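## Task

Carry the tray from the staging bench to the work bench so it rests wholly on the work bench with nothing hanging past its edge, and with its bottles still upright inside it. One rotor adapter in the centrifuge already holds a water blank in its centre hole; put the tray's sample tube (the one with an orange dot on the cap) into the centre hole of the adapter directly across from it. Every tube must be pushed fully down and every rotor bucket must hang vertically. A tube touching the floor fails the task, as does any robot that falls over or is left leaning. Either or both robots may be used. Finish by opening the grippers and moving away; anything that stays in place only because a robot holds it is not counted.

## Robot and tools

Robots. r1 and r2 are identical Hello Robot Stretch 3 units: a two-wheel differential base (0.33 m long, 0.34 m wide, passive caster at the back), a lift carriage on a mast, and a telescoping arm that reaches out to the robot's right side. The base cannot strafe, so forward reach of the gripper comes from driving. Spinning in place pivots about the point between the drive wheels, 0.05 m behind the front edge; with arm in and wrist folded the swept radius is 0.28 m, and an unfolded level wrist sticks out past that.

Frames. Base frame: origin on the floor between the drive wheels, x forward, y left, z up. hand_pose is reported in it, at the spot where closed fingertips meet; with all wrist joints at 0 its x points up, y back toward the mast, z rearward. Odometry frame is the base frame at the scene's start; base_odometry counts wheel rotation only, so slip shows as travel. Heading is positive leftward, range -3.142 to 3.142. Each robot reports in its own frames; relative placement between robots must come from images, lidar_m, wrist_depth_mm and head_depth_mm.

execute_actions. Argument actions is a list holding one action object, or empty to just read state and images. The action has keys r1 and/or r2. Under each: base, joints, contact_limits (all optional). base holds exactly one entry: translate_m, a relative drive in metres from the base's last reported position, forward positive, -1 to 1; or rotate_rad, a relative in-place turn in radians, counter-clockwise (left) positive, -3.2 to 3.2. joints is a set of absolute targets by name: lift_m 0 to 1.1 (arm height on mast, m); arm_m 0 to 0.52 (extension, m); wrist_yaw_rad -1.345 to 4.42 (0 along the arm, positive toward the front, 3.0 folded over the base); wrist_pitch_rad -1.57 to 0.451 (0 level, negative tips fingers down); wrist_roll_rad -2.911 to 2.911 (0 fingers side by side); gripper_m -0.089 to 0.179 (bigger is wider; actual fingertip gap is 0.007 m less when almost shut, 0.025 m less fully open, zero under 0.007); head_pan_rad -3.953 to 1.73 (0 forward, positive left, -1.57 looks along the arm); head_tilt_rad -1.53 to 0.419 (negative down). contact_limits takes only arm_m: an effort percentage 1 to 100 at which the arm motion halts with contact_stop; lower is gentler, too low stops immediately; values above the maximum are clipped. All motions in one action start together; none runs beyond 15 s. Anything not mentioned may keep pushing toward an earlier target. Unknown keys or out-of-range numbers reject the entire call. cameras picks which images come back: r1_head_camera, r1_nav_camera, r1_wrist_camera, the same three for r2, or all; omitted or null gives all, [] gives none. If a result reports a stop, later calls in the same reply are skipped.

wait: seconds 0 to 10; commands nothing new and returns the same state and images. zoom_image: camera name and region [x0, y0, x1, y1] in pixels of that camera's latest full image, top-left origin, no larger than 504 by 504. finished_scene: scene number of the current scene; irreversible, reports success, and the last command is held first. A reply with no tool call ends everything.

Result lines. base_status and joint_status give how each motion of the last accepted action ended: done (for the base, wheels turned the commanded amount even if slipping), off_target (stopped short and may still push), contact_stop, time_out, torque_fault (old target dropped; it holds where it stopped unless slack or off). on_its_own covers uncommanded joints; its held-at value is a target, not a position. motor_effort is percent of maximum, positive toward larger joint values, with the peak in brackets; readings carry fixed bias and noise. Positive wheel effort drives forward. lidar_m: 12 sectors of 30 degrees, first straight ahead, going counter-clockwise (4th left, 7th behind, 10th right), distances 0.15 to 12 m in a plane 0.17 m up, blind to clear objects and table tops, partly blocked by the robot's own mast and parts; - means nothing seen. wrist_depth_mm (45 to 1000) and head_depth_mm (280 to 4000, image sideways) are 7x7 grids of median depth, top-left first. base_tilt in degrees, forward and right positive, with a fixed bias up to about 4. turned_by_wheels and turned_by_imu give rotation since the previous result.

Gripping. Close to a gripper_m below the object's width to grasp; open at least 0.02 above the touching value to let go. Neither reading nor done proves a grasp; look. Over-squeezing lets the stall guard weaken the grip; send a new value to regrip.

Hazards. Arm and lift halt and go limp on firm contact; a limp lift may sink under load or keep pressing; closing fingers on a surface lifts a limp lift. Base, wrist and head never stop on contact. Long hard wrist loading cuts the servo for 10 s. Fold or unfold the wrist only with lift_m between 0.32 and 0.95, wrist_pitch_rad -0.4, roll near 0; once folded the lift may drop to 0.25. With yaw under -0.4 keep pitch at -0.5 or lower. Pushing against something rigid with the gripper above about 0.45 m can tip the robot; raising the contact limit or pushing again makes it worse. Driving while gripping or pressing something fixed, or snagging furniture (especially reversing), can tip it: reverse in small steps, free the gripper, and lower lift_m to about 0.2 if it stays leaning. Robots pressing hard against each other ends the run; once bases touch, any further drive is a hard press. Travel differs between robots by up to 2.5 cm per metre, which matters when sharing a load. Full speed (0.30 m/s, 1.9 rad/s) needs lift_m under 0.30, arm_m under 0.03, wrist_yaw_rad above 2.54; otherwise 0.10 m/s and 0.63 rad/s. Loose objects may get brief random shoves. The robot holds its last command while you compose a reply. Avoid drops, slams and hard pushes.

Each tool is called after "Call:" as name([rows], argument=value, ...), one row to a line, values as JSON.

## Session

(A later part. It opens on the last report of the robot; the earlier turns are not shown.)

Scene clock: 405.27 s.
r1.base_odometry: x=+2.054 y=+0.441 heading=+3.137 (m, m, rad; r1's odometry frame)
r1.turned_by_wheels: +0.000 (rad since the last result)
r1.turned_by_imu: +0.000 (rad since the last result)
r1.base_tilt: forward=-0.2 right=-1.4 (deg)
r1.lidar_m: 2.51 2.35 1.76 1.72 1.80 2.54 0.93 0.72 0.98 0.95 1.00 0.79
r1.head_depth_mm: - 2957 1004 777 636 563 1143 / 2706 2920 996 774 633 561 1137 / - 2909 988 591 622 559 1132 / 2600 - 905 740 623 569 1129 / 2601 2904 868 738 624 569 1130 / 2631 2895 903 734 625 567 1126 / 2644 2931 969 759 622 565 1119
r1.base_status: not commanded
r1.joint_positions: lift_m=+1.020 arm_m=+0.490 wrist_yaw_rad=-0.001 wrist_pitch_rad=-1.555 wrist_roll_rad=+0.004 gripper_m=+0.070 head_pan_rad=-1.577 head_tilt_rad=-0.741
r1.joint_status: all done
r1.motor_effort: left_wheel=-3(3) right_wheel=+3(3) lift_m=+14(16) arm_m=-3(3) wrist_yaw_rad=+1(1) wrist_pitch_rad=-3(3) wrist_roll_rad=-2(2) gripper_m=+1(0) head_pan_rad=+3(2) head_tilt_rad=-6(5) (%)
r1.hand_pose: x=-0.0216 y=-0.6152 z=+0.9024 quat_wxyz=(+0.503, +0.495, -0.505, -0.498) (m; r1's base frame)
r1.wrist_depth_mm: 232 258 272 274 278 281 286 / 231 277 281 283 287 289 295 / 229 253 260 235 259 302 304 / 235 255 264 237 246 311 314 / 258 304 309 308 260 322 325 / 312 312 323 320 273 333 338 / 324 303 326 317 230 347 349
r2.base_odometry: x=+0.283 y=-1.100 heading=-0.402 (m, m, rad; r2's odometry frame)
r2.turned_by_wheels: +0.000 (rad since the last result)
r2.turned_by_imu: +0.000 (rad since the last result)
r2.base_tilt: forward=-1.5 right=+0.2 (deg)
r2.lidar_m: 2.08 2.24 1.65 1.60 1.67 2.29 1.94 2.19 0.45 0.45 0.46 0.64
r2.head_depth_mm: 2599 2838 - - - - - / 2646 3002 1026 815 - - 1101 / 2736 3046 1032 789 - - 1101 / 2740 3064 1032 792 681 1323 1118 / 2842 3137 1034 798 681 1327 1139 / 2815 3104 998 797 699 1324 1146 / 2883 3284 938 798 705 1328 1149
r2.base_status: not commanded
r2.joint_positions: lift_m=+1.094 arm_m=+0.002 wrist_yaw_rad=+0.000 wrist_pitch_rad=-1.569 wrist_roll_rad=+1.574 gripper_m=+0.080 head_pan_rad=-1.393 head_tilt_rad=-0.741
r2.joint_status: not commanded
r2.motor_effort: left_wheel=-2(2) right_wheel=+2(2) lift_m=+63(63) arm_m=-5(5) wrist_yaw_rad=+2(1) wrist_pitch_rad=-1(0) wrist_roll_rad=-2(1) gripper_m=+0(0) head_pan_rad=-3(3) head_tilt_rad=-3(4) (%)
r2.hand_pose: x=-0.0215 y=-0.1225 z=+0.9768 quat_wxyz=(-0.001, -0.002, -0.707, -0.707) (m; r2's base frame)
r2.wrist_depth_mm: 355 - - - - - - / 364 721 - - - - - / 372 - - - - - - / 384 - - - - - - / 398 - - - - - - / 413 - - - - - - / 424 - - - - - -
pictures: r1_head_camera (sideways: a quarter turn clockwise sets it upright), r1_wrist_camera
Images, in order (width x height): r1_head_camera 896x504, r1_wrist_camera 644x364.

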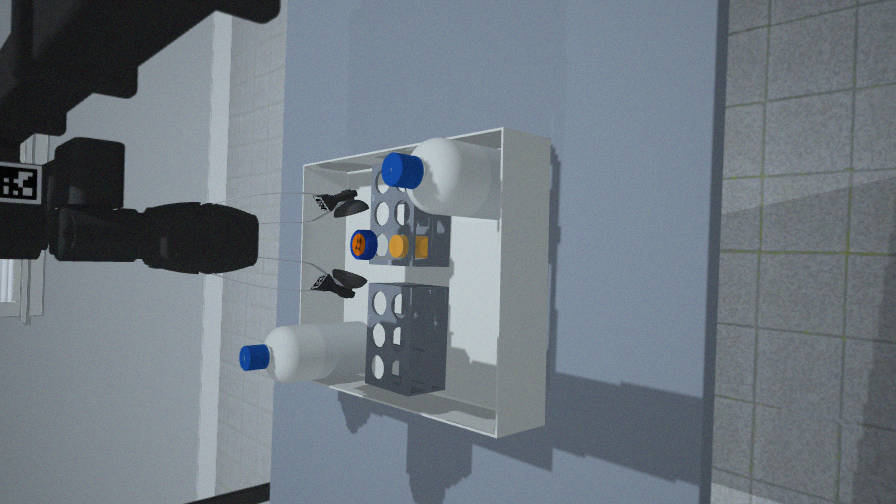

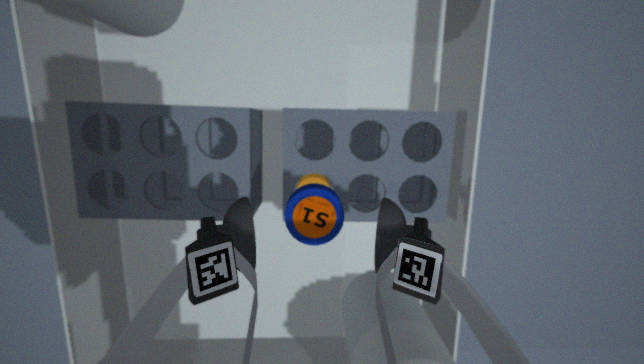

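Call:
execute_actions([
  {"r1":{"joints":{"lift_m":0.99}}},
], cameras=["r1_wrist_camera","r1_head_camera"])

Scene clock: 411.60 s.
r1.base_odometry: x=+2.054 y=+0.441 heading=+3.137 (m, m, rad; r1's odometry frame)
r1.turned_by_wheels: +0.000 (rad since the last result)
r1.turned_by_imu: +0.001 (rad since the last result)
r1.base_tilt: forward=-0.2 right=-1.5 (deg)
r1.lidar_m: 2.51 2.34 1.76 1.72 1.81 2.55 0.93 0.72 0.98 0.95 1.00 0.79
r1.head_depth_mm: 2551 - 958 780 636 562 1140 / - 2949 998 773 634 561 1139 / - 2980 974 589 623 559 1132 / 2562 2889 895 740 624 571 1130 / 2600 2936 871 739 624 569 1128 / 2620 2914 900 736 623 566 1129 / 2646 2903 969 758 623 565 1121
r1.base_status: not commanded
r1.joint_positions: lift_m=+0.990 arm_m=+0.490 wrist_yaw_rad=-0.001 wrist_pitch_rad=-1.555 wrist_roll_rad=+0.004 gripper_m=+0.070 head_pan_rad=-1.577 head_tilt_rad=-0.741
r1.joint_status: all done
r1.motor_effort: left_wheel=-3(3) right_wheel=+3(3) lift_m=+14(16) arm_m=-3(3) wrist_yaw_rad=+1(1) wrist_pitch_rad=-3(3) wrist_roll_rad=-2(2) gripper_m=-1(0) head_pan_rad=+2(3) head_tilt_rad=-5(5) (%)
r1.hand_pose: x=-0.0216 y=-0.6152 z=+0.8724 quat_wxyz=(+0.503, +0.495, -0.505, -0.498) (m; r1's base frame)
r1.wrist_depth_mm: 231 241 243 247 248 219 256 / 231 249 251 252 258 238 264 / 210 199 231 202 230 236 272 / 207 205 235 208 212 275 281 / 221 272 275 151 247 285 292 / 232 284 290 289 271 298 303 / 239 293 296 298 230 310 315
r2.base_odometry: x=+0.283 y=-1.100 heading=-0.402 (m, m, rad; r2's odometry frame)
r2.turned_by_wheels: +0.000 (rad since the last result)
r2.turned_by_imu: +0.000 (rad since the last result)
r2.base_tilt: forward=-1.5 right=+0.2 (deg)
r2.lidar_m: 2.08 2.24 1.65 1.60 1.66 2.29 1.94 2.18 0.45 0.45 0.46 0.64
r2.head_depth_mm: 2601 2871 - - - - - / 2660 2973 1031 818 - - 1094 / 2703 3084 1033 792 - - 1100 / 2730 3092 1026 792 676 1328 1123 / 2832 3080 1036 792 681 1326 1143 / 2794 3063 996 802 702 1343 1146 / 2853 3216 943 796 704 1322 1147
r2.base_status: not commanded
r2.joint_positions: lift_m=+1.094 arm_m=+0.002 wrist_yaw_rad=+0.000 wrist_pitch_rad=-1.569 wrist_roll_rad=+1.574 gripper_m=+0.080 head_pan_rad=-1.393 head_tilt_rad=-0.741
r2.joint_status: not commanded
r2.motor_effort: left_wheel=-3(2) right_wheel=+2(2) lift_m=+63(63) arm_m=-5(5) wrist_yaw_rad=+1(1) wrist_pitch_rad=+0(0) wrist_roll_rad=-1(2) gripper_m=+0(0) head_pan_rad=-3(3) head_tilt_rad=-3(3) (%)
r2.hand_pose: x=-0.0215 y=-0.1225 z=+0.9768 quat_wxyz=(-0.001, -0.002, -0.707, -0.707) (m; r2's base frame)
r2.wrist_depth_mm: 353 - - - - - - / 363 707 - - - - - / 373 - - - - - - / 389 - - - - - - / 402 - - - - - - / 411 - - - - - - / 427 - - - - - -
pictures: r1_head_camera (sideways: a quarter turn clockwise sets it upright), r1_wrist_camera
Images, in order (width x height): r1_head_camera 896x504, r1_wrist_camera 644x364.

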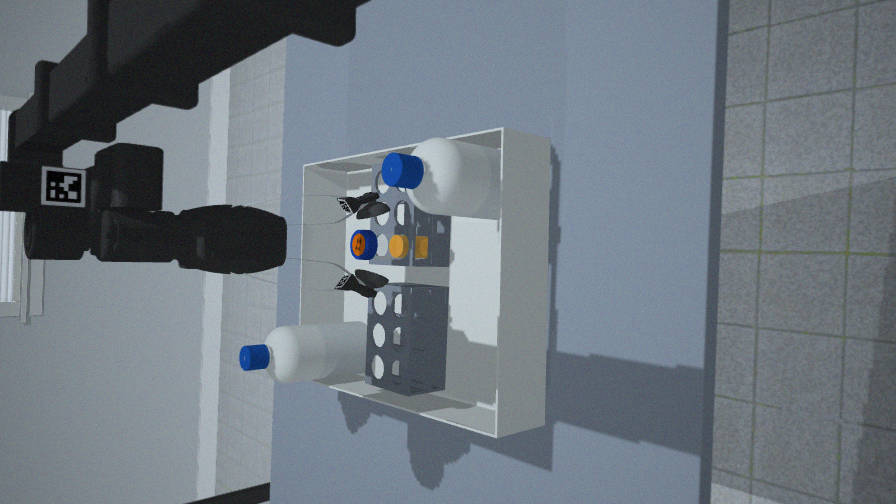

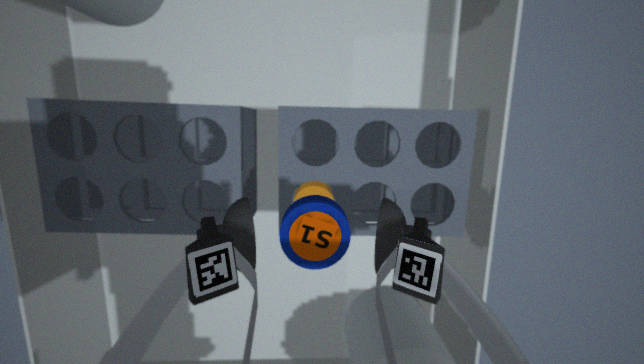

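Call:
execute_actions([
  {"r1":{"joints":{"lift_m":1.005}}},
], cameras=[])

Call:
execute_actions([
  {"r1":{"joints":{"gripper_m":0.0}}},
], cameras=["r1_wrist_camera"])

Call:
execute_actions([
  {"r1":{"joints":{"lift_m":1.098,"head_pan_rad":-2.2,"head_tilt_rad":-0.8}}},
], cameras=["r1_wrist_camera","r1_head_camera","r1_nav_camera"])

Scene clock: 419.90 s.
r1.base_odometry: x=+2.054 y=+0.441 heading=+3.137 (m, m, rad; r1's odometry frame)
r1.turned_by_wheels: +0.000 (rad since the last result)
r1.turned_by_imu: +0.001 (rad since the last result)
r1.base_tilt: forward=-0.3 right=-1.4 (deg)
r1.lidar_m: 2.51 2.34 1.76 1.72 1.81 2.55 0.93 0.72 0.98 0.95 1.00 0.78
r1.head_depth_mm: 2496 - 964 776 636 561 1138 / - 2927 998 775 633 561 1139 / - 2937 995 588 623 559 1134 / 2628 2867 896 741 622 570 1134 / 2626 2896 863 738 625 569 1133 / 2626 2937 903 734 624 566 1128 / 2615 2934 970 758 622 564 1123
r1.base_status: not commanded
r1.joint_positions: lift_m=+1.005 arm_m=+0.490 wrist_yaw_rad=-0.001 wrist_pitch_rad=-1.555 wrist_roll_rad=+0.004 gripper_m=+0.070 head_pan_rad=-1.577 head_tilt_rad=-0.741
r1.joint_status: all done
r1.motor_effort: left_wheel=-3(3) right_wheel=+3(3) lift_m=+23(20) arm_m=-3(2) wrist_yaw_rad=+1(1) wrist_pitch_rad=-3(3) wrist_roll_rad=-2(2) gripper_m=+1(1) head_pan_rad=+3(2) head_tilt_rad=-4(4) (%)
r1.hand_pose: x=-0.0216 y=-0.6152 z=+0.8869 quat_wxyz=(+0.503, +0.495, -0.505, -0.498) (m; r1's base frame)
r1.wrist_depth_mm: 231 253 258 260 261 266 270 / 232 263 266 268 270 274 278 / 213 214 247 217 250 282 287 / 218 220 252 222 226 292 299 / 231 288 294 167 259 303 308 / 252 296 305 305 273 315 320 / 260 303 313 312 229 328 330
r2.base_odometry: x=+0.283 y=-1.100 heading=-0.402 (m, m, rad; r2's odometry frame)
r2.turned_by_wheels: +0.000 (rad since the last result)
r2.turned_by_imu: +0.000 (rad since the last result)
r2.base_tilt: forward=-1.5 right=+0.2 (deg)
r2.lidar_m: 2.09 2.24 1.65 1.59 1.66 2.29 1.94 2.18 0.45 0.45 0.46 0.64
r2.head_depth_mm: 2596 2849 - - - - - / 2641 2987 1034 817 - - 1094 / 2683 3064 1029 793 - - 1100 / 2737 3073 1038 792 681 1325 1115 / 2801 3092 1035 795 682 1322 1144 / 2761 3118 992 793 704 1333 1141 / 2887 3255 941 799 704 1334 1150
r2.base_status: not commanded
r2.joint_positions: lift_m=+1.094 arm_m=+0.002 wrist_yaw_rad=+0.000 wrist_pitch_rad=-1.569 wrist_roll_rad=+1.574 gripper_m=+0.080 head_pan_rad=-1.393 head_tilt_rad=-0.741
r2.joint_status: not commanded
r2.motor_effort: left_wheel=-3(2) right_wheel=+2(2) lift_m=+63(63) arm_m=-5(5) wrist_yaw_rad=+1(0) wrist_pitch_rad=+0(1) wrist_roll_rad=-2(1) gripper_m=+0(1) head_pan_rad=-3(3) head_tilt_rad=-3(4) (%)
r2.hand_pose: x=-0.0215 y=-0.1225 z=+0.9768 quat_wxyz=(-0.001, -0.002, -0.707, -0.707) (m; r2's base frame)
r2.wrist_depth_mm: 353 - - - - - - / 360 722 - - - - - / 376 - - - - - - / 384 - - - - - - / 398 - - - - - - / 411 - - - - - - / 426 - - - - - -
pictures: none
No camera images: the call's "cameras" was empty. Leave "cameras" out to get every camera's image.

Scene clock: 421.10 s.
r1.base_odometry: x=+2.054 y=+0.441 heading=+3.137 (m, m, rad; r1's odometry frame)
r1.turned_by_wheels: +0.000 (rad since the last result)
r1.turned_by_imu: +0.000 (rad since the last result)
r1.base_tilt: forward=-0.2 right=-1.3 (deg)
r1.lidar_m: 2.51 2.35 1.77 1.72 1.80 2.54 0.93 0.72 0.98 0.95 1.00 0.79
r1.head_depth_mm: 2493 - 961 777 636 563 1146 / - 2938 994 776 633 561 1138 / - 2907 936 589 623 560 1132 / 2612 2872 896 739 625 570 1131 / 2613 2914 868 737 624 568 1132 / 2654 2953 902 736 625 566 1125 / 2603 2937 971 756 621 566 1124
r1.base_status: not commanded
r1.joint_positions: lift_m=+1.005 arm_m=+0.490 wrist_yaw_rad=-0.001 wrist_pitch_rad=-1.555 wrist_roll_rad=+0.004 gripper_m=+0.001 head_pan_rad=-1.577 head_tilt_rad=-0.741
r1.joint_status: all done
r1.motor_effort: left_wheel=-3(3) right_wheel=+3(3) lift_m=+22(22) arm_m=-3(3) wrist_yaw_rad=+1(1) wrist_pitch_rad=-3(3) wrist_roll_rad=-2(2) gripper_m=-11(85) head_pan_rad=+2(2) head_tilt_rad=-6(5) (%)
r1.hand_pose: x=-0.0216 y=-0.6152 z=+0.8869 quat_wxyz=(+0.503, +0.495, -0.505, -0.498) (m; r1's base frame)
r1.wrist_depth_mm: 231 254 257 260 261 265 271 / 231 263 265 269 270 275 279 / 213 214 246 216 249 284 287 / 219 221 250 222 227 294 299 / 232 289 290 165 260 304 309 / 251 299 306 307 261 314 320 / 259 304 312 316 221 325 331
r2.base_odometry: x=+0.283 y=-1.100 heading=-0.402 (m, m, rad; r2's odometry frame)
r2.turned_by_wheels: +0.000 (rad since the last result)
r2.turned_by_imu: +0.000 (rad since the last result)
r2.base_tilt: forward=-1.5 right=+0.2 (deg)
r2.lidar_m: 2.08 2.24 1.65 1.60 1.66 2.29 1.94 2.18 0.45 0.45 0.46 0.64
r2.head_depth_mm: 2597 2872 - - - - - / 2623 2998 1028 817 - - 1097 / 2708 3068 1032 794 - - 1103 / 2739 3084 1034 791 680 1317 1120 / 2819 3068 1036 795 682 1316 1149 / 2783 3054 998 793 706 1330 1143 / 2862 3216 942 797 704 1342 1147
r2.base_status: not commanded
r2.joint_positions: lift_m=+1.094 arm_m=+0.002 wrist_yaw_rad=+0.000 wrist_pitch_rad=-1.569 wrist_roll_rad=+1.574 gripper_m=+0.080 head_pan_rad=-1.393 head_tilt_rad=-0.741
r2.joint_status: not commanded
r2.motor_effort: left_wheel=-3(2) right_wheel=+2(2) lift_m=+63(63) arm_m=-5(5) wrist_yaw_rad=+1(1) wrist_pitch_rad=-1(0) wrist_roll_rad=-2(1) gripper_m=+0(0) head_pan_rad=-3(3) head_tilt_rad=-3(3) (%)
r2.hand_pose: x=-0.0215 y=-0.1225 z=+0.9768 quat_wxyz=(-0.001, -0.002, -0.707, -0.707) (m; r2's base frame)
r2.wrist_depth_mm: 354 - - - - - - / 362 715 - - - - - / 378 - - - - - - / 384 - - - - - - / 401 - - - - - - / 411 - - - - - - / 430 - - - - - -
pictures: r1_wrist_camera
Images, in order (width x height): r1_wrist_camera 644x364.

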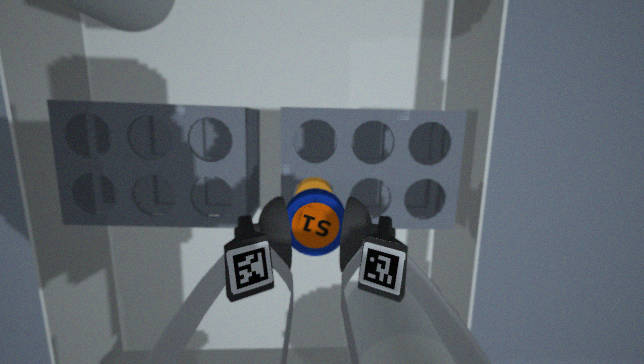

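Scene clock: 422.77 s.
r1.base_odometry: x=+2.054 y=+0.441 heading=+3.137 (m, m, rad; r1's odometry frame)
r1.turned_by_wheels: +0.000 (rad since the last result)
r1.turned_by_imu: +0.000 (rad since the last result)
r1.base_tilt: forward=-0.3 right=-1.4 (deg)
r1.lidar_m: 2.51 2.34 1.76 1.72 1.80 2.54 0.93 0.72 0.98 0.95 1.00 0.78
r1.head_depth_mm: 1102 1182 1133 760 1256 1287 1124 / 1159 1275 921 736 1434 1288 1124 / 3488 2992 915 733 1403 1280 1137 / 3218 2986 911 727 621 1276 1135 / 2983 2965 905 725 604 1245 1117 / 2802 2936 897 720 602 1196 1111 / 2646 2818 896 573 590 527 1109
r1.base_status: not commanded
r1.joint_positions: lift_m=+1.098 arm_m=+0.490 wrist_yaw_rad=-0.001 wrist_pitch_rad=-1.555 wrist_roll_rad=+0.004 gripper_m=+0.001 head_pan_rad=-2.193 head_tilt_rad=-0.790
r1.joint_status: all done
r1.motor_effort: left_wheel=-3(3) right_wheel=+3(2) lift_m=+23(22) arm_m=-3(3) wrist_yaw_rad=+1(1) wrist_pitch_rad=-3(3) wrist_roll_rad=-2(2) gripper_m=-11(11) head_pan_rad=-2(26) head_tilt_rad=-5(13) (%)
r1.hand_pose: x=-0.0216 y=-0.6152 z=+0.9799 quat_wxyz=(+0.503, +0.495, -0.505, -0.498) (m; r1's base frame)
r1.wrist_depth_mm: 340 258 342 351 348 357 361 / 352 349 356 359 362 368 374 / 363 309 335 364 346 382 385 / 377 339 345 319 353 393 401 / 387 385 393 166 400 408 412 / 399 396 401 408 413 421 427 / 412 415 426 428 262 438 440
r2.base_odometry: x=+0.283 y=-1.100 heading=-0.402 (m, m, rad; r2's odometry frame)
r2.turned_by_wheels: +0.000 (rad since the last result)
r2.turned_by_imu: +0.000 (rad since the last result)
r2.base_tilt: forward=-1.5 right=+0.3 (deg)
r2.lidar_m: 2.09 2.24 1.65 1.60 1.66 2.29 1.94 2.18 0.45 0.45 0.46 0.64
r2.head_depth_mm: 2616 2854 - - - - - / 2637 2997 1030 818 - - 1098 / 2692 3100 1033 792 - - 1102 / 2739 3023 1035 790 680 1333 1126 / 2775 3109 1036 793 682 1326 1139 / 2742 3086 998 793 702 1323 1141 / 2941 3242 938 797 703 1330 1148
r2.base_status: not commanded
r2.joint_positions: lift_m=+1.094 arm_m=+0.002 wrist_yaw_rad=+0.000 wrist_pitch_rad=-1.569 wrist_roll_rad=+1.574 gripper_m=+0.080 head_pan_rad=-1.393 head_tilt_rad=-0.741
r2.joint_status: not commanded
r2.motor_effort: left_wheel=-2(2) right_wheel=+2(2) lift_m=+63(63) arm_m=-5(5) wrist_yaw_rad=+1(0) wrist_pitch_rad=-1(0) wrist_roll_rad=-1(2) gripper_m=+1(0) head_pan_rad=-4(3) head_tilt_rad=-3(3) (%)
r2.hand_pose: x=-0.0215 y=-0.1225 z=+0.9768 quat_wxyz=(-0.001, -0.002, -0.707, -0.707) (m; r2's base frame)
r2.wrist_depth_mm: 353 - - - - - - / 365 711 - - - - - / 373 - - - - - - / 385 - - - - - - / 399 - - - - - - / 412 - - - - - - / 429 - - - - - -
pictures: r1_head_camera (sideways: a quarter turn clockwise sets it upright), r1_nav_camera (sideways: a quarter turn counterclockwise sets it upright), r1_wrist_camera
Images, in order (width x height): r1_head_camera 896x504, r1_nav_camera 672x504, r1_wrist_camera 644x364.

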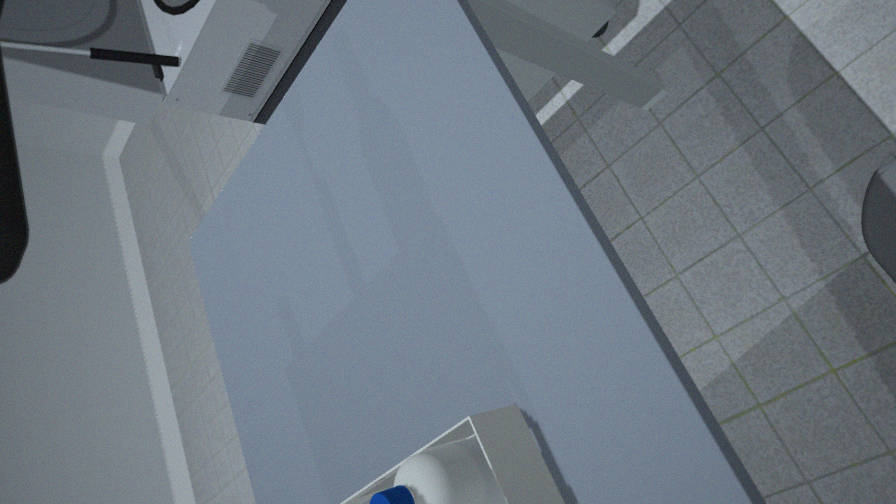

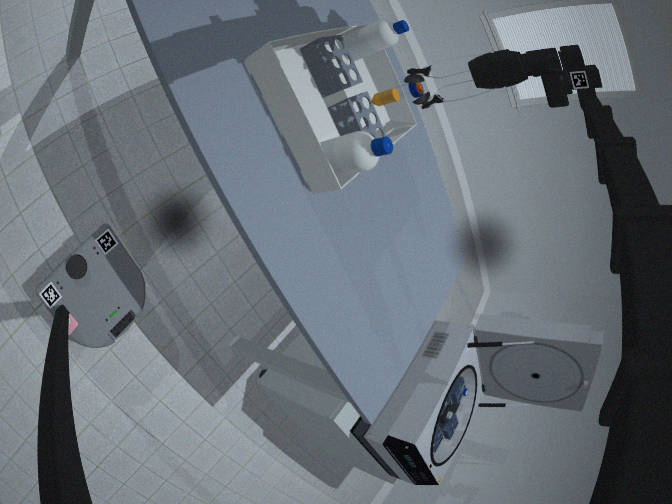

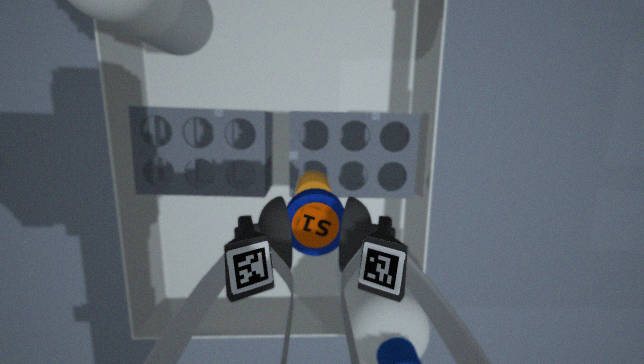

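Call:
execute_actions([
  {"r1":{"base":{"translate_m":-0.45},"joints":{"gripper_m":-0.015,"head_pan_rad":-1.75,"head_tilt_rad":-0.8}}},
], cameras=["r1_wrist_camera","r1_head_camera","r1_nav_camera"])

Scene clock: 438.40 s.
r1.base_odometry: x=+2.504 y=+0.438 heading=+3.137 (m, m, rad; r1's odometry frame)
r1.turned_by_wheels: +0.000 (rad since the last result)
r1.turned_by_imu: +0.003 (rad since the last result)
r1.base_tilt: forward=-0.2 right=-1.4 (deg)
r1.lidar_m: 2.96 2.36 1.79 1.73 1.82 2.35 0.87 0.47 0.35 0.93 0.98 1.20
r1.head_depth_mm: 2787 2877 1056 1008 810 885 1086 / 2746 2995 2270 752 611 751 1123 / 2672 2925 913 730 608 945 1102 / 2654 2899 911 727 606 1197 1118 / 2637 2836 857 725 604 552 1112 / 2598 2840 896 720 602 550 1112 / 2523 2773 894 718 601 537 1108
r1.base_status: done
r1.joint_positions: lift_m=+1.098 arm_m=+0.490 wrist_yaw_rad=-0.001 wrist_pitch_rad=-1.555 wrist_roll_rad=+0.004 gripper_m=-0.014 head_pan_rad=-1.757 head_tilt_rad=-0.790
r1.joint_status: all done
r1.motor_effort: left_wheel=-3(8) right_wheel=+3(5) lift_m=+22(23) arm_m=-3(3) wrist_yaw_rad=+1(1) wrist_pitch_rad=-3(3) wrist_roll_rad=-2(2) gripper_m=-16(73) head_pan_rad=+3(24) head_tilt_rad=-5(9) (%)
r1.hand_pose: x=-0.0216 y=-0.6152 z=+0.9799 quat_wxyz=(+0.503, +0.495, -0.505, -0.498) (m; r1's base frame)
r1.wrist_depth_mm: 342 343 347 349 355 360 562 / 351 355 358 362 364 369 579 / 360 368 370 372 376 380 588 / 376 378 381 382 392 397 586 / 384 388 393 166 404 410 582 / 397 404 412 413 419 423 578 / 415 416 425 429 433 688 576
r2.base_odometry: x=+0.283 y=-1.100 heading=-0.402 (m, m, rad; r2's odometry frame)
r2.turned_by_wheels: +0.000 (rad since the last result)
r2.turned_by_imu: +0.000 (rad since the last result)
r2.base_tilt: forward=-1.5 right=+0.3 (deg)
r2.lidar_m: 2.08 2.24 1.65 1.60 1.66 2.28 1.94 2.18 0.45 0.45 0.46 0.64
r2.head_depth_mm: 2615 2851 - - - - - / 2640 2971 1030 818 - - 1108 / 2692 3065 1033 791 - - 1100 / 2744 3059 1039 792 678 1321 1118 / 2801 3072 1043 796 681 1336 1136 / 2911 3224 994 797 701 1333 1148 / 2891 3191 934 793 705 1323 1148
r2.base_status: not commanded
r2.joint_positions: lift_m=+1.094 arm_m=+0.002 wrist_yaw_rad=+0.000 wrist_pitch_rad=-1.569 wrist_roll_rad=+1.574 gripper_m=+0.080 head_pan_rad=-1.393 head_tilt_rad=-0.741
r2.joint_status: not commanded
r2.motor_effort: left_wheel=-2(2) right_wheel=+2(2) lift_m=+63(63) arm_m=-5(5) wrist_yaw_rad=+1(1) wrist_pitch_rad=+0(0) wrist_roll_rad=-2(2) gripper_m=+1(0) head_pan_rad=-3(3) head_tilt_rad=-3(3) (%)
r2.hand_pose: x=-0.0215 y=-0.1225 z=+0.9768 quat_wxyz=(-0.001, -0.002, -0.707, -0.707) (m; r2's base frame)
r2.wrist_depth_mm: 354 - - - - - - / 359 718 - - - - - / 376 - - - - - - / 389 - - - - - - / 399 - - - - - - / 414 - - - - - - / 428 - - - - - -
pictures: r1_head_camera (sideways: a quarter turn clockwise sets it upright), r1_nav_camera (sideways: a quarter turn counterclockwise sets it upright), r1_wrist_camera
Images, in order (width x height): r1_head_camera 896x504, r1_nav_camera 672x504, r1_wrist_camera 644x364.

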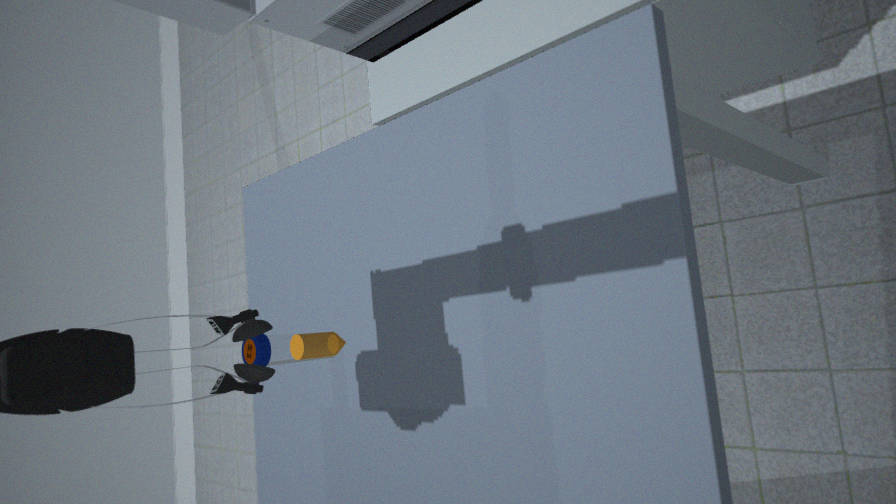

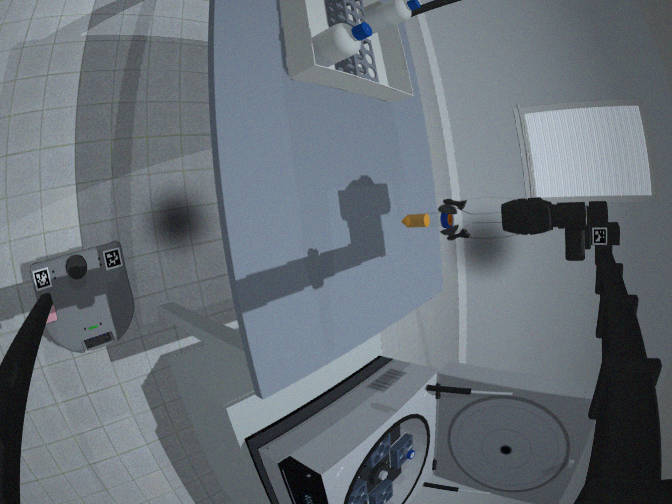

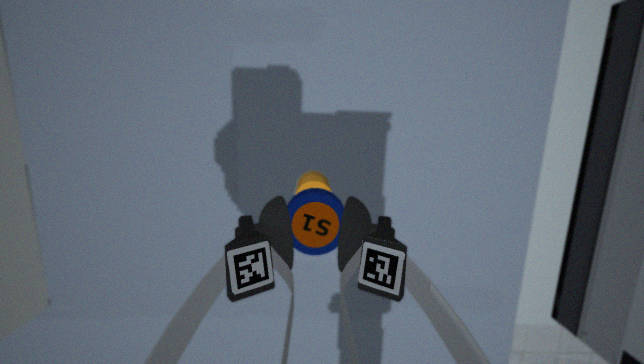

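Call:
execute_actions([
  {"r1":{"base":{"translate_m":-0.42},"joints":{"head_pan_rad":-1.7,"head_tilt_rad":-0.95}}},
], cameras=["r1_wrist_camera","r1_head_camera"])

Scene clock: 452.03 s.
r1.base_odometry: x=+2.924 y=+0.436 heading=+3.137 (m, m, rad; r1's odometry frame)
r1.turned_by_wheels: +0.000 (rad since the last result)
r1.turned_by_imu: +0.003 (rad since the last result)
r1.base_tilt: forward=-0.3 right=-1.4 (deg)
r1.lidar_m: 1.61 2.39 1.80 1.75 1.85 1.92 1.87 0.32 0.24 0.24 0.32 1.36
r1.head_depth_mm: 763 863 760 588 614 994 1100 / 757 853 740 585 604 943 1117 / 749 828 701 596 612 896 - / 2564 2078 1002 880 779 853 - / 2635 2098 1785 1500 1342 1187 1086 / 2588 2106 1702 1500 1365 1155 1084 / 2569 883 737 630 560 1185 1082
r1.base_status: done
r1.joint_positions: lift_m=+1.098 arm_m=+0.490 wrist_yaw_rad=-0.001 wrist_pitch_rad=-1.555 wrist_roll_rad=+0.004 gripper_m=-0.014 head_pan_rad=-1.707 head_tilt_rad=-0.938
r1.joint_status: all done
r1.motor_effort: left_wheel=-3(9) right_wheel=+3(4) lift_m=+22(23) arm_m=-3(3) wrist_yaw_rad=+0(1) wrist_pitch_rad=-3(3) wrist_roll_rad=-2(2) gripper_m=-16(17) head_pan_rad=+2(8) head_tilt_rad=-6(21) (%)
r1.hand_pose: x=-0.0216 y=-0.6152 z=+0.9799 quat_wxyz=(+0.503, +0.495, -0.505, -0.498) (m; r1's base frame)
r1.wrist_depth_mm: 343 346 958 554 332 314 315 / 351 356 - 570 329 324 396 / 363 366 - 596 335 399 388 / 374 377 - 603 348 406 417 / 388 390 - 166 360 403 423 / 400 406 641 650 373 443 432 / 416 417 - 676 383 477 455
r2.base_odometry: x=+0.283 y=-1.100 heading=-0.402 (m, m, rad; r2's odometry frame)
r2.turned_by_wheels: +0.000 (rad since the last result)
r2.turned_by_imu: +0.000 (rad since the last result)
r2.base_tilt: forward=-1.5 right=+0.2 (deg)
r2.lidar_m: 2.09 2.24 1.64 1.59 1.66 2.29 1.94 2.18 0.45 0.45 0.46 0.64
r2.head_depth_mm: 2617 2868 - - - - - / 2642 2991 1027 819 - - 1098 / 2643 3048 1030 794 - - 1093 / 2760 3042 1034 794 679 1315 1121 / 2775 3106 1039 793 683 1329 1150 / 2874 3148 994 801 704 1333 1145 / 2881 3244 935 797 706 1347 1145
r2.base_status: not commanded
r2.joint_positions: lift_m=+1.094 arm_m=+0.002 wrist_yaw_rad=+0.000 wrist_pitch_rad=-1.569 wrist_roll_rad=+1.574 gripper_m=+0.080 head_pan_rad=-1.393 head_tilt_rad=-0.741
r2.joint_status: not commanded
r2.motor_effort: left_wheel=-2(3) right_wheel=+2(1) lift_m=+63(63) arm_m=-5(4) wrist_yaw_rad=+0(0) wrist_pitch_rad=+0(0) wrist_roll_rad=-2(1) gripper_m=+0(0) head_pan_rad=-3(3) head_tilt_rad=-3(3) (%)
r2.hand_pose: x=-0.0215 y=-0.1225 z=+0.9768 quat_wxyz=(-0.001, -0.002, -0.707, -0.707) (m; r2's base frame)
r2.wrist_depth_mm: 351 - - - - - - / 363 723 - - - - - / 373 - - - - - - / 384 - - - - - - / 402 - - - - - - / 412 - - - - - - / 424 - - - - - -
pictures: r1_head_camera (sideways: a quarter turn clockwise sets it upright), r1_wrist_camera
Images, in order (width x height): r1_head_camera 896x504, r1_wrist_camera 644x364.

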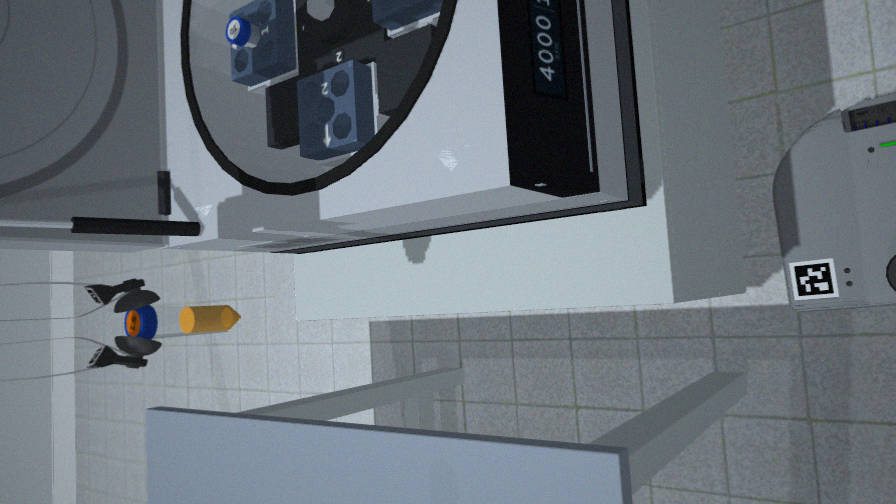

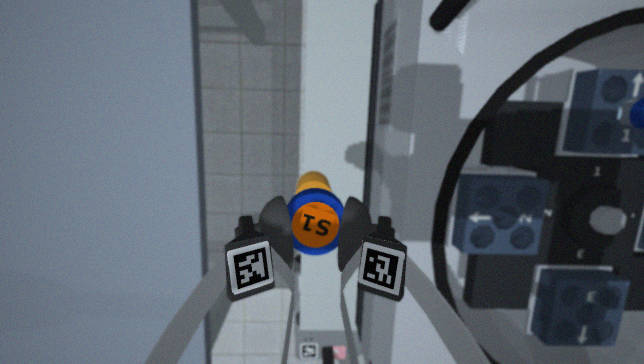

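Call:
execute_actions([
  {"r1":{"base":{"translate_m":-0.35},"joints":{"arm_m":0.28,"head_tilt_rad":-1.1,"head_pan_rad":-1.6}}},
], cameras=["r1_wrist_camera","r1_head_camera"])

Scene clock: 468.63 s.
r1.base_odometry: x=+3.274 y=+0.434 heading=+3.136 (m, m, rad; r1's odometry frame)
r1.turned_by_wheels: +0.000 (rad since the last result)
r1.turned_by_imu: +0.002 (rad since the last result)
r1.base_tilt: forward=-0.2 right=-1.3 (deg)
r1.lidar_m: 1.95 2.40 1.82 1.77 1.86 1.56 1.52 0.31 0.23 0.22 0.24 0.33
r1.head_depth_mm: 745 690 593 556 744 1195 1096 / 746 748 670 553 741 1200 1084 / 754 745 666 547 738 1220 - / 760 491 635 543 735 1215 - / 748 747 659 544 732 1182 1082 / 740 729 659 544 730 1174 1079 / 754 665 577 540 736 1171 1077
r1.base_status: done
r1.joint_positions: lift_m=+1.098 arm_m=+0.280 wrist_yaw_rad=+0.000 wrist_pitch_rad=-1.555 wrist_roll_rad=+0.003 gripper_m=-0.014 head_pan_rad=-1.607 head_tilt_rad=-1.087
r1.joint_status: all done
r1.motor_effort: left_wheel=-3(8) right_wheel=+3(4) lift_m=+22(22) arm_m=-3(5) wrist_yaw_rad=+0(1) wrist_pitch_rad=-4(3) wrist_roll_rad=-1(2) gripper_m=-16(16) head_pan_rad=+3(12) head_tilt_rad=-6(22) (%)
r1.hand_pose: x=-0.0216 y=-0.4052 z=+0.9799 quat_wxyz=(+0.503, +0.495, -0.504, -0.497) (m; r1's base frame)
r1.wrist_depth_mm: 305 344 359 352 356 357 - / - 344 379 379 381 362 - / - 333 390 370 397 355 - / 666 333 421 375 434 347 - / - 347 346 166 358 358 - / - - - - - - - / - - - - - - -
r2.base_odometry: x=+0.283 y=-1.100 heading=-0.402 (m, m, rad; r2's odometry frame)
r2.turned_by_wheels: +0.000 (rad since the last result)
r2.turned_by_imu: +0.000 (rad since the last result)
r2.base_tilt: forward=-1.5 right=+0.2 (deg)
r2.lidar_m: 2.08 2.24 1.65 1.59 1.66 2.29 1.95 2.19 0.45 0.45 0.46 0.64
r2.head_depth_mm: 2570 2864 - - - - - / 2716 3062 1034 820 - - 1093 / 2716 3085 1023 793 - - 1102 / 2751 3085 1040 793 681 1325 1116 / 2753 3120 1032 790 683 1331 1147 / 2860 3137 991 797 700 1331 1152 / 2854 3288 937 798 705 1324 1142
r2.base_status: not commanded
r2.joint_positions: lift_m=+1.094 arm_m=+0.002 wrist_yaw_rad=+0.000 wrist_pitch_rad=-1.569 wrist_roll_rad=+1.574 gripper_m=+0.080 head_pan_rad=-1.393 head_tilt_rad=-0.741
r2.joint_status: not commanded
r2.motor_effort: left_wheel=-2(2) right_wheel=+2(2) lift_m=+63(63) arm_m=-5(5) wrist_yaw_rad=+0(1) wrist_pitch_rad=-1(1) wrist_roll_rad=-2(2) gripper_m=+0(0) head_pan_rad=-3(3) head_tilt_rad=-3(3) (%)
r2.hand_pose: x=-0.0215 y=-0.1225 z=+0.9768 quat_wxyz=(-0.001, -0.002, -0.707, -0.707) (m; r2's base frame)
r2.wrist_depth_mm: 353 - - - - - - / 361 719 - - - - - / 374 - - - - - - / 387 - - - - - - / 399 - - - - - - / 414 - - - - - - / 427 - - - - - -
pictures: r1_head_camera (sideways: a quarter turn clockwise sets it upright), r1_wrist_camera
Images, in order (width x height): r1_head_camera 896x504, r1_wrist_camera 644x364.

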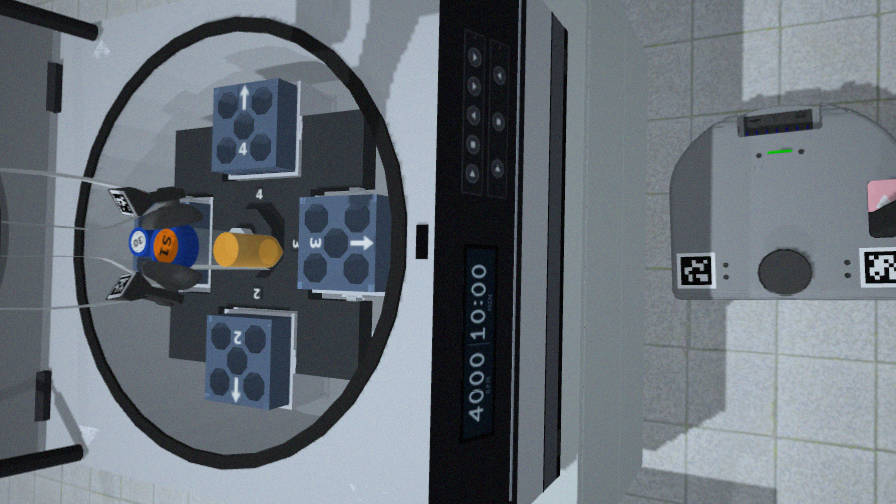

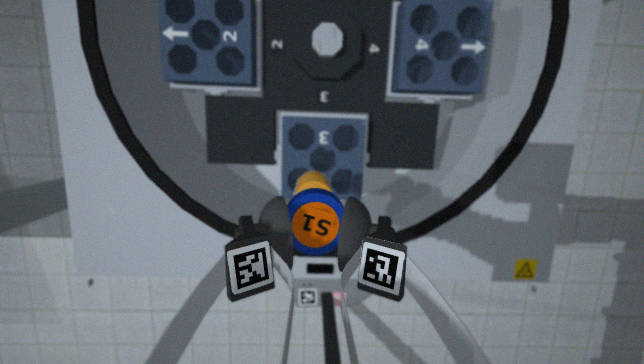

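Call:
execute_actions([
  {"r1":{"base":{"translate_m":-0.012},"joints":{"lift_m":1.03}}},
], cameras=["r1_wrist_camera","r1_head_camera"])

Scene clock: 475.77 s.
r1.base_odometry: x=+3.286 y=+0.434 heading=+3.136 (m, m, rad; r1's odometry frame)
r1.turned_by_wheels: +0.000 (rad since the last result)
r1.turned_by_imu: +0.001 (rad since the last result)
r1.base_tilt: forward=-0.3 right=-1.5 (deg)
r1.lidar_m: 1.95 2.41 1.82 1.77 1.86 1.55 1.51 0.30 0.23 0.22 0.23 0.33
r1.head_depth_mm: 744 688 594 555 752 1198 1099 / 747 737 669 553 740 1210 1085 / 754 763 666 547 736 1230 - / - 739 619 543 738 1215 - / 749 747 669 542 732 1178 1086 / 739 727 659 544 729 1174 1077 / 738 675 576 542 726 1176 1078
r1.base_status: done
r1.joint_positions: lift_m=+1.030 arm_m=+0.280 wrist_yaw_rad=+0.000 wrist_pitch_rad=-1.555 wrist_roll_rad=+0.003 gripper_m=-0.014 head_pan_rad=-1.607 head_tilt_rad=-1.087
r1.joint_status: all done
r1.motor_effort: left_wheel=-3(9) right_wheel=+3(5) lift_m=+14(19) arm_m=-3(3) wrist_yaw_rad=+0(0) wrist_pitch_rad=-3(3) wrist_roll_rad=-2(1) gripper_m=-17(16) head_pan_rad=+3(3) head_tilt_rad=-7(7) (%)
r1.hand_pose: x=-0.0216 y=-0.4052 z=+0.9124 quat_wxyz=(+0.503, +0.495, -0.504, -0.497) (m; r1's base frame)
r1.wrist_depth_mm: 271 278 300 284 304 306 255 / 264 316 311 313 314 314 262 / 253 333 321 319 326 334 269 / 259 298 356 305 374 288 280 / 270 272 319 166 314 284 290 / 279 281 288 290 291 295 - / - - - - - - -
r2.base_odometry: x=+0.283 y=-1.100 heading=-0.402 (m, m, rad; r2's odometry frame)
r2.turned_by_wheels: +0.000 (rad since the last result)
r2.turned_by_imu: +0.000 (rad since the last result)
r2.base_tilt: forward=-1.5 right=+0.3 (deg)
r2.lidar_m: 2.08 2.24 1.65 1.60 1.66 2.29 1.95 2.18 0.45 0.45 0.46 0.64
r2.head_depth_mm: 2600 2860 - - - - - / 2676 3005 1029 819 - - 1102 / 2717 3048 1031 792 - - 1096 / 2739 3092 1040 794 681 1332 1119 / 2781 3070 1038 796 682 1327 1150 / 2856 3166 997 795 701 1332 1144 / 2882 3241 936 795 704 1339 1153
r2.base_status: not commanded
r2.joint_positions: lift_m=+1.094 arm_m=+0.002 wrist_yaw_rad=+0.000 wrist_pitch_rad=-1.569 wrist_roll_rad=+1.574 gripper_m=+0.080 head_pan_rad=-1.393 head_tilt_rad=-0.741
r2.joint_status: not commanded
r2.motor_effort: left_wheel=-2(3) right_wheel=+2(2) lift_m=+63(63) arm_m=-5(5) wrist_yaw_rad=+0(0) wrist_pitch_rad=+0(1) wrist_roll_rad=-1(2) gripper_m=+0(0) head_pan_rad=-3(3) head_tilt_rad=-3(3) (%)
r2.hand_pose: x=-0.0215 y=-0.1225 z=+0.9768 quat_wxyz=(-0.001, -0.002, -0.707, -0.707) (m; r2's base frame)
r2.wrist_depth_mm: 354 - - - - - - / 363 727 - - - - - / 377 - - - - - - / 385 - - - - - - / 400 - - - - - - / 411 - - - - - - / 426 - - - - - -
pictures: r1_head_camera (sideways: a quarter turn clockwise sets it upright), r1_wrist_camera
Images, in order (width x height): r1_head_camera 896x504, r1_wrist_camera 644x364.

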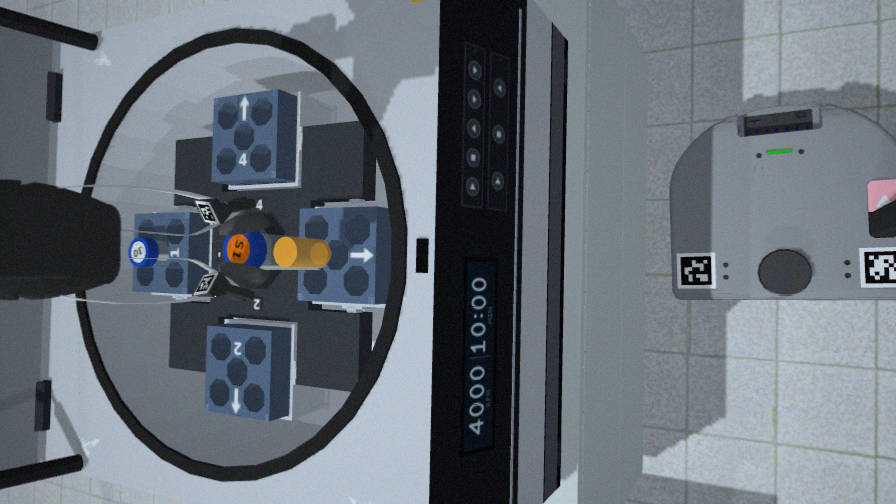

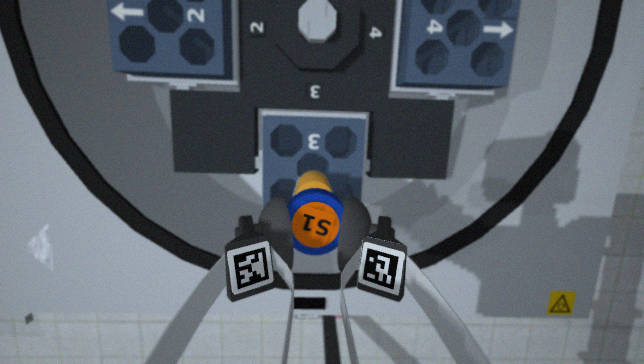

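Call:
execute_actions([
  {"r1":{"joints":{"lift_m":0.995}}},
], cameras=["r1_wrist_camera","r1_head_camera"])

Scene clock: 481.53 s.
r1.base_odometry: x=+3.286 y=+0.434 heading=+3.136 (m, m, rad; r1's odometry frame)
r1.turned_by_wheels: +0.000 (rad since the last result)
r1.turned_by_imu: +0.001 (rad since the last result)
r1.base_tilt: forward=-0.3 right=-1.5 (deg)
r1.lidar_m: 1.96 2.40 1.82 1.77 1.85 1.55 1.51 0.30 0.23 0.22 0.23 0.33
r1.head_depth_mm: 743 686 593 557 755 1197 1099 / 744 735 669 554 739 1202 1081 / 751 758 662 547 737 1223 - / - 721 606 545 735 1219 - / 748 747 660 543 731 1174 1084 / 740 726 658 545 730 1172 1080 / 737 674 577 542 729 1167 1084
r1.base_status: not commanded
r1.joint_positions: lift_m=+0.995 arm_m=+0.280 wrist_yaw_rad=+0.000 wrist_pitch_rad=-1.555 wrist_roll_rad=+0.003 gripper_m=-0.014 head_pan_rad=-1.607 head_tilt_rad=-1.087
r1.joint_status: all done
r1.motor_effort: left_wheel=-3(3) right_wheel=+3(3) lift_m=+15(16) arm_m=-3(3) wrist_yaw_rad=+0(1) wrist_pitch_rad=-3(3) wrist_roll_rad=-1(1) gripper_m=-17(17) head_pan_rad=+2(3) head_tilt_rad=-6(8) (%)
r1.hand_pose: x=-0.0216 y=-0.4052 z=+0.8774 quat_wxyz=(+0.503, +0.495, -0.504, -0.497) (m; r1's base frame)
r1.wrist_depth_mm: 257 247 266 252 270 252 251 / 261 280 277 280 282 287 242 / 244 308 283 271 290 317 235 / 225 289 291 266 301 287 238 / 233 243 319 166 314 249 249 / 241 242 246 256 253 253 258 / 250 251 256 258 261 264 267
r2.base_odometry: x=+0.283 y=-1.100 heading=-0.402 (m, m, rad; r2's odometry frame)
r2.turned_by_wheels: +0.000 (rad since the last result)
r2.turned_by_imu: +0.000 (rad since the last result)
r2.base_tilt: forward=-1.5 right=+0.3 (deg)
r2.lidar_m: 2.09 2.23 1.65 1.59 1.65 2.29 1.94 2.18 0.45 0.44 0.47 0.64
r2.head_depth_mm: 2630 2865 - - - - - / 2642 2978 1031 816 - - 1097 / 2734 3085 1030 792 - - 1099 / 2747 3060 1033 796 681 1316 1123 / 2818 3113 1033 796 679 1324 1144 / 2832 3163 997 797 702 1328 1149 / 2915 3266 933 795 703 1332 1141
r2.base_status: not commanded
r2.joint_positions: lift_m=+1.094 arm_m=+0.002 wrist_yaw_rad=+0.000 wrist_pitch_rad=-1.569 wrist_roll_rad=+1.574 gripper_m=+0.080 head_pan_rad=-1.393 head_tilt_rad=-0.741
r2.joint_status: not commanded
r2.motor_effort: left_wheel=-2(2) right_wheel=+2(2) lift_m=+63(63) arm_m=-5(5) wrist_yaw_rad=+1(0) wrist_pitch_rad=+0(1) wrist_roll_rad=-2(2) gripper_m=+0(0) head_pan_rad=-3(3) head_tilt_rad=-3(4) (%)
r2.hand_pose: x=-0.0215 y=-0.1225 z=+0.9768 quat_wxyz=(-0.001, -0.002, -0.707, -0.707) (m; r2's base frame)
r2.wrist_depth_mm: 354 - - - - - - / 365 718 - - - - - / 374 - - - - - - / 382 - - - - - - / 400 - - - - - - / 416 - - - - - - / 426 - - - - - -
pictures: r1_head_camera (sideways: a quarter turn clockwise sets it upright), r1_wrist_camera
Images, in order (width x height): r1_head_camera 896x504, r1_wrist_camera 644x364.

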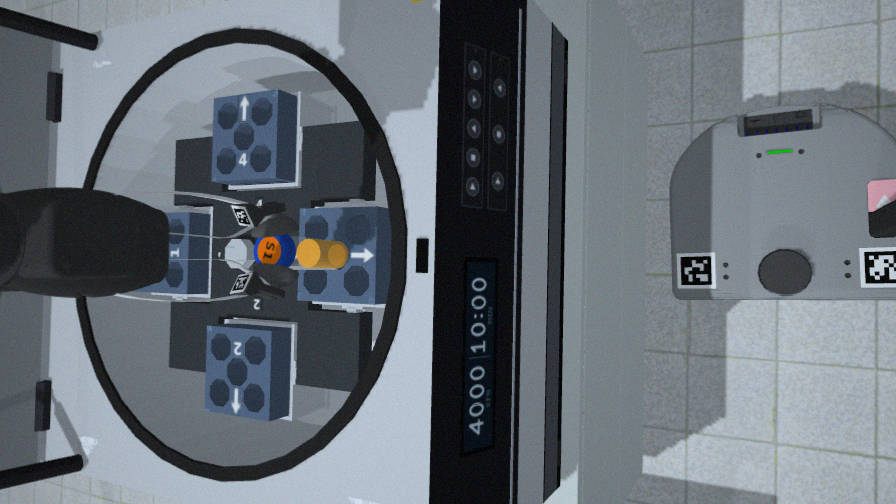

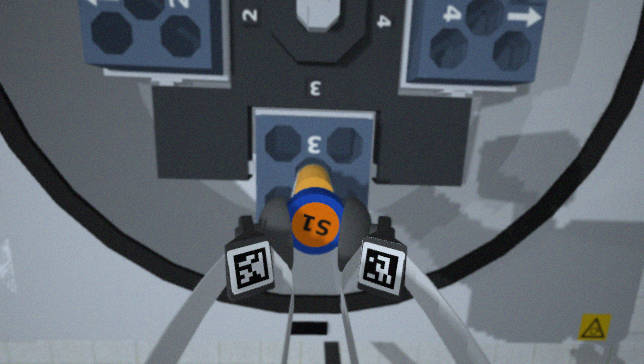

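Call:
execute_actions([
  {"r1":{"joints":{"lift_m":0.96}}},
], cameras=["r1_wrist_camera","r1_head_camera"])

Scene clock: 485.37 s.
r1.base_odometry: x=+3.286 y=+0.434 heading=+3.136 (m, m, rad; r1's odometry frame)
r1.turned_by_wheels: +0.000 (rad since the last result)
r1.turned_by_imu: +0.001 (rad since the last result)
r1.base_tilt: forward=-0.3 right=-1.2 (deg)
r1.lidar_m: 1.96 2.41 1.82 1.77 1.85 1.55 1.51 0.30 0.23 0.22 0.23 0.33
r1.head_depth_mm: 744 688 594 556 756 1198 1096 / 755 737 670 553 740 1207 1080 / 756 755 664 546 738 1221 - / - 692 619 544 735 1217 - / 748 747 671 542 733 1179 1085 / 739 726 658 543 728 1173 1078 / 737 673 577 540 728 1173 1074
r1.base_status: not commanded
r1.joint_positions: lift_m=+0.960 arm_m=+0.280 wrist_yaw_rad=+0.000 wrist_pitch_rad=-1.555 wrist_roll_rad=+0.003 gripper_m=-0.014 head_pan_rad=-1.607 head_tilt_rad=-1.087
r1.joint_status: all done
r1.motor_effort: left_wheel=-3(3) right_wheel=+3(3) lift_m=+14(16) arm_m=-3(3) wrist_yaw_rad=+1(0) wrist_pitch_rad=-3(3) wrist_roll_rad=-2(2) gripper_m=-16(16) head_pan_rad=+2(2) head_tilt_rad=-6(6) (%)
r1.hand_pose: x=-0.0216 y=-0.4052 z=+0.8424 quat_wxyz=(+0.503, +0.495, -0.504, -0.497) (m; r1's base frame)
r1.wrist_depth_mm: 213 210 233 219 238 218 229 / 254 242 243 245 247 248 236 / 244 251 249 269 254 296 227 / 219 261 257 230 262 266 206 / 196 244 310 166 304 238 209 / 204 205 232 255 228 214 218 / 210 211 215 219 220 222 225
r2.base_odometry: x=+0.283 y=-1.100 heading=-0.402 (m, m, rad; r2's odometry frame)
r2.turned_by_wheels: +0.000 (rad since the last result)
r2.turned_by_imu: +0.000 (rad since the last result)
r2.base_tilt: forward=-1.6 right=+0.3 (deg)
r2.lidar_m: 2.08 2.25 1.65 1.59 1.66 2.29 1.94 2.19 0.45 0.45 0.47 0.64
r2.head_depth_mm: 2561 2847 - - - - - / 2674 3022 1029 814 - - 1097 / 2679 3029 1034 794 - - 1102 / 2758 3067 1033 794 683 1315 1118 / 2817 3125 1036 798 679 1336 1148 / 2803 3208 999 791 702 1331 1138 / 2894 3213 933 796 705 1326 1152
r2.base_status: not commanded
r2.joint_positions: lift_m=+1.094 arm_m=+0.002 wrist_yaw_rad=+0.000 wrist_pitch_rad=-1.569 wrist_roll_rad=+1.574 gripper_m=+0.080 head_pan_rad=-1.393 head_tilt_rad=-0.741
r2.joint_status: not commanded
r2.motor_effort: left_wheel=-2(2) right_wheel=+2(2) lift_m=+63(63) arm_m=-5(5) wrist_yaw_rad=+0(1) wrist_pitch_rad=-1(0) wrist_roll_rad=-1(1) gripper_m=+0(0) head_pan_rad=-4(3) head_tilt_rad=-3(2) (%)
r2.hand_pose: x=-0.0215 y=-0.1225 z=+0.9768 quat_wxyz=(-0.001, -0.002, -0.707, -0.707) (m; r2's base frame)
r2.wrist_depth_mm: 353 - - - - - - / 361 724 - - - - - / 375 - - - - - - / 384 - - - - - - / 405 - - - - - - / 412 - - - - - - / 431 - - - - - -
pictures: r1_head_camera (sideways: a quarter turn clockwise sets it upright), r1_wrist_camera
Images, in order (width x height): r1_head_camera 896x504, r1_wrist_camera 644x364.

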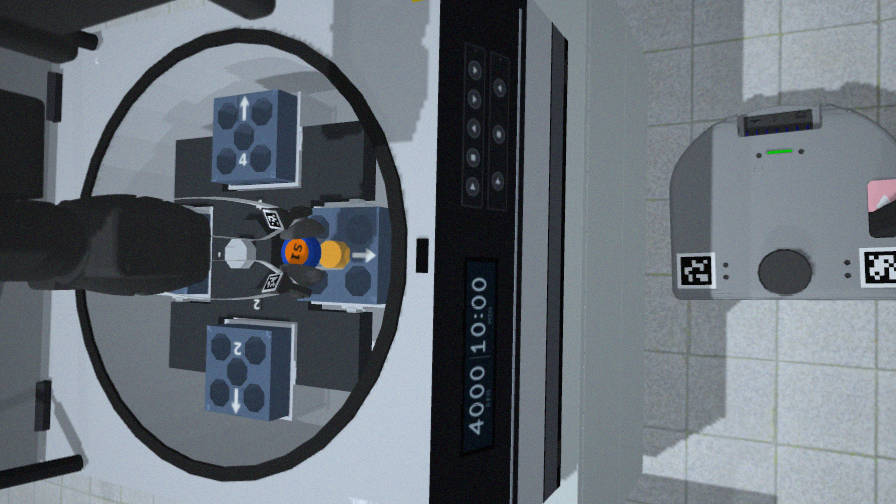

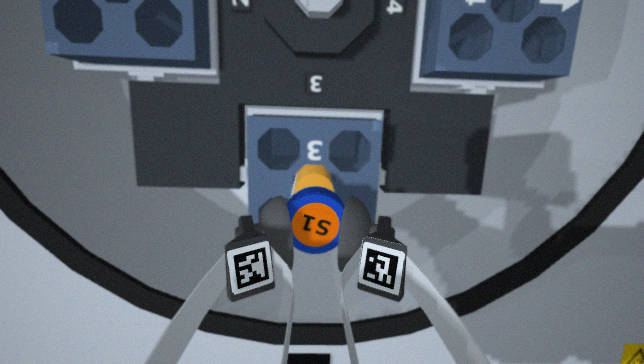

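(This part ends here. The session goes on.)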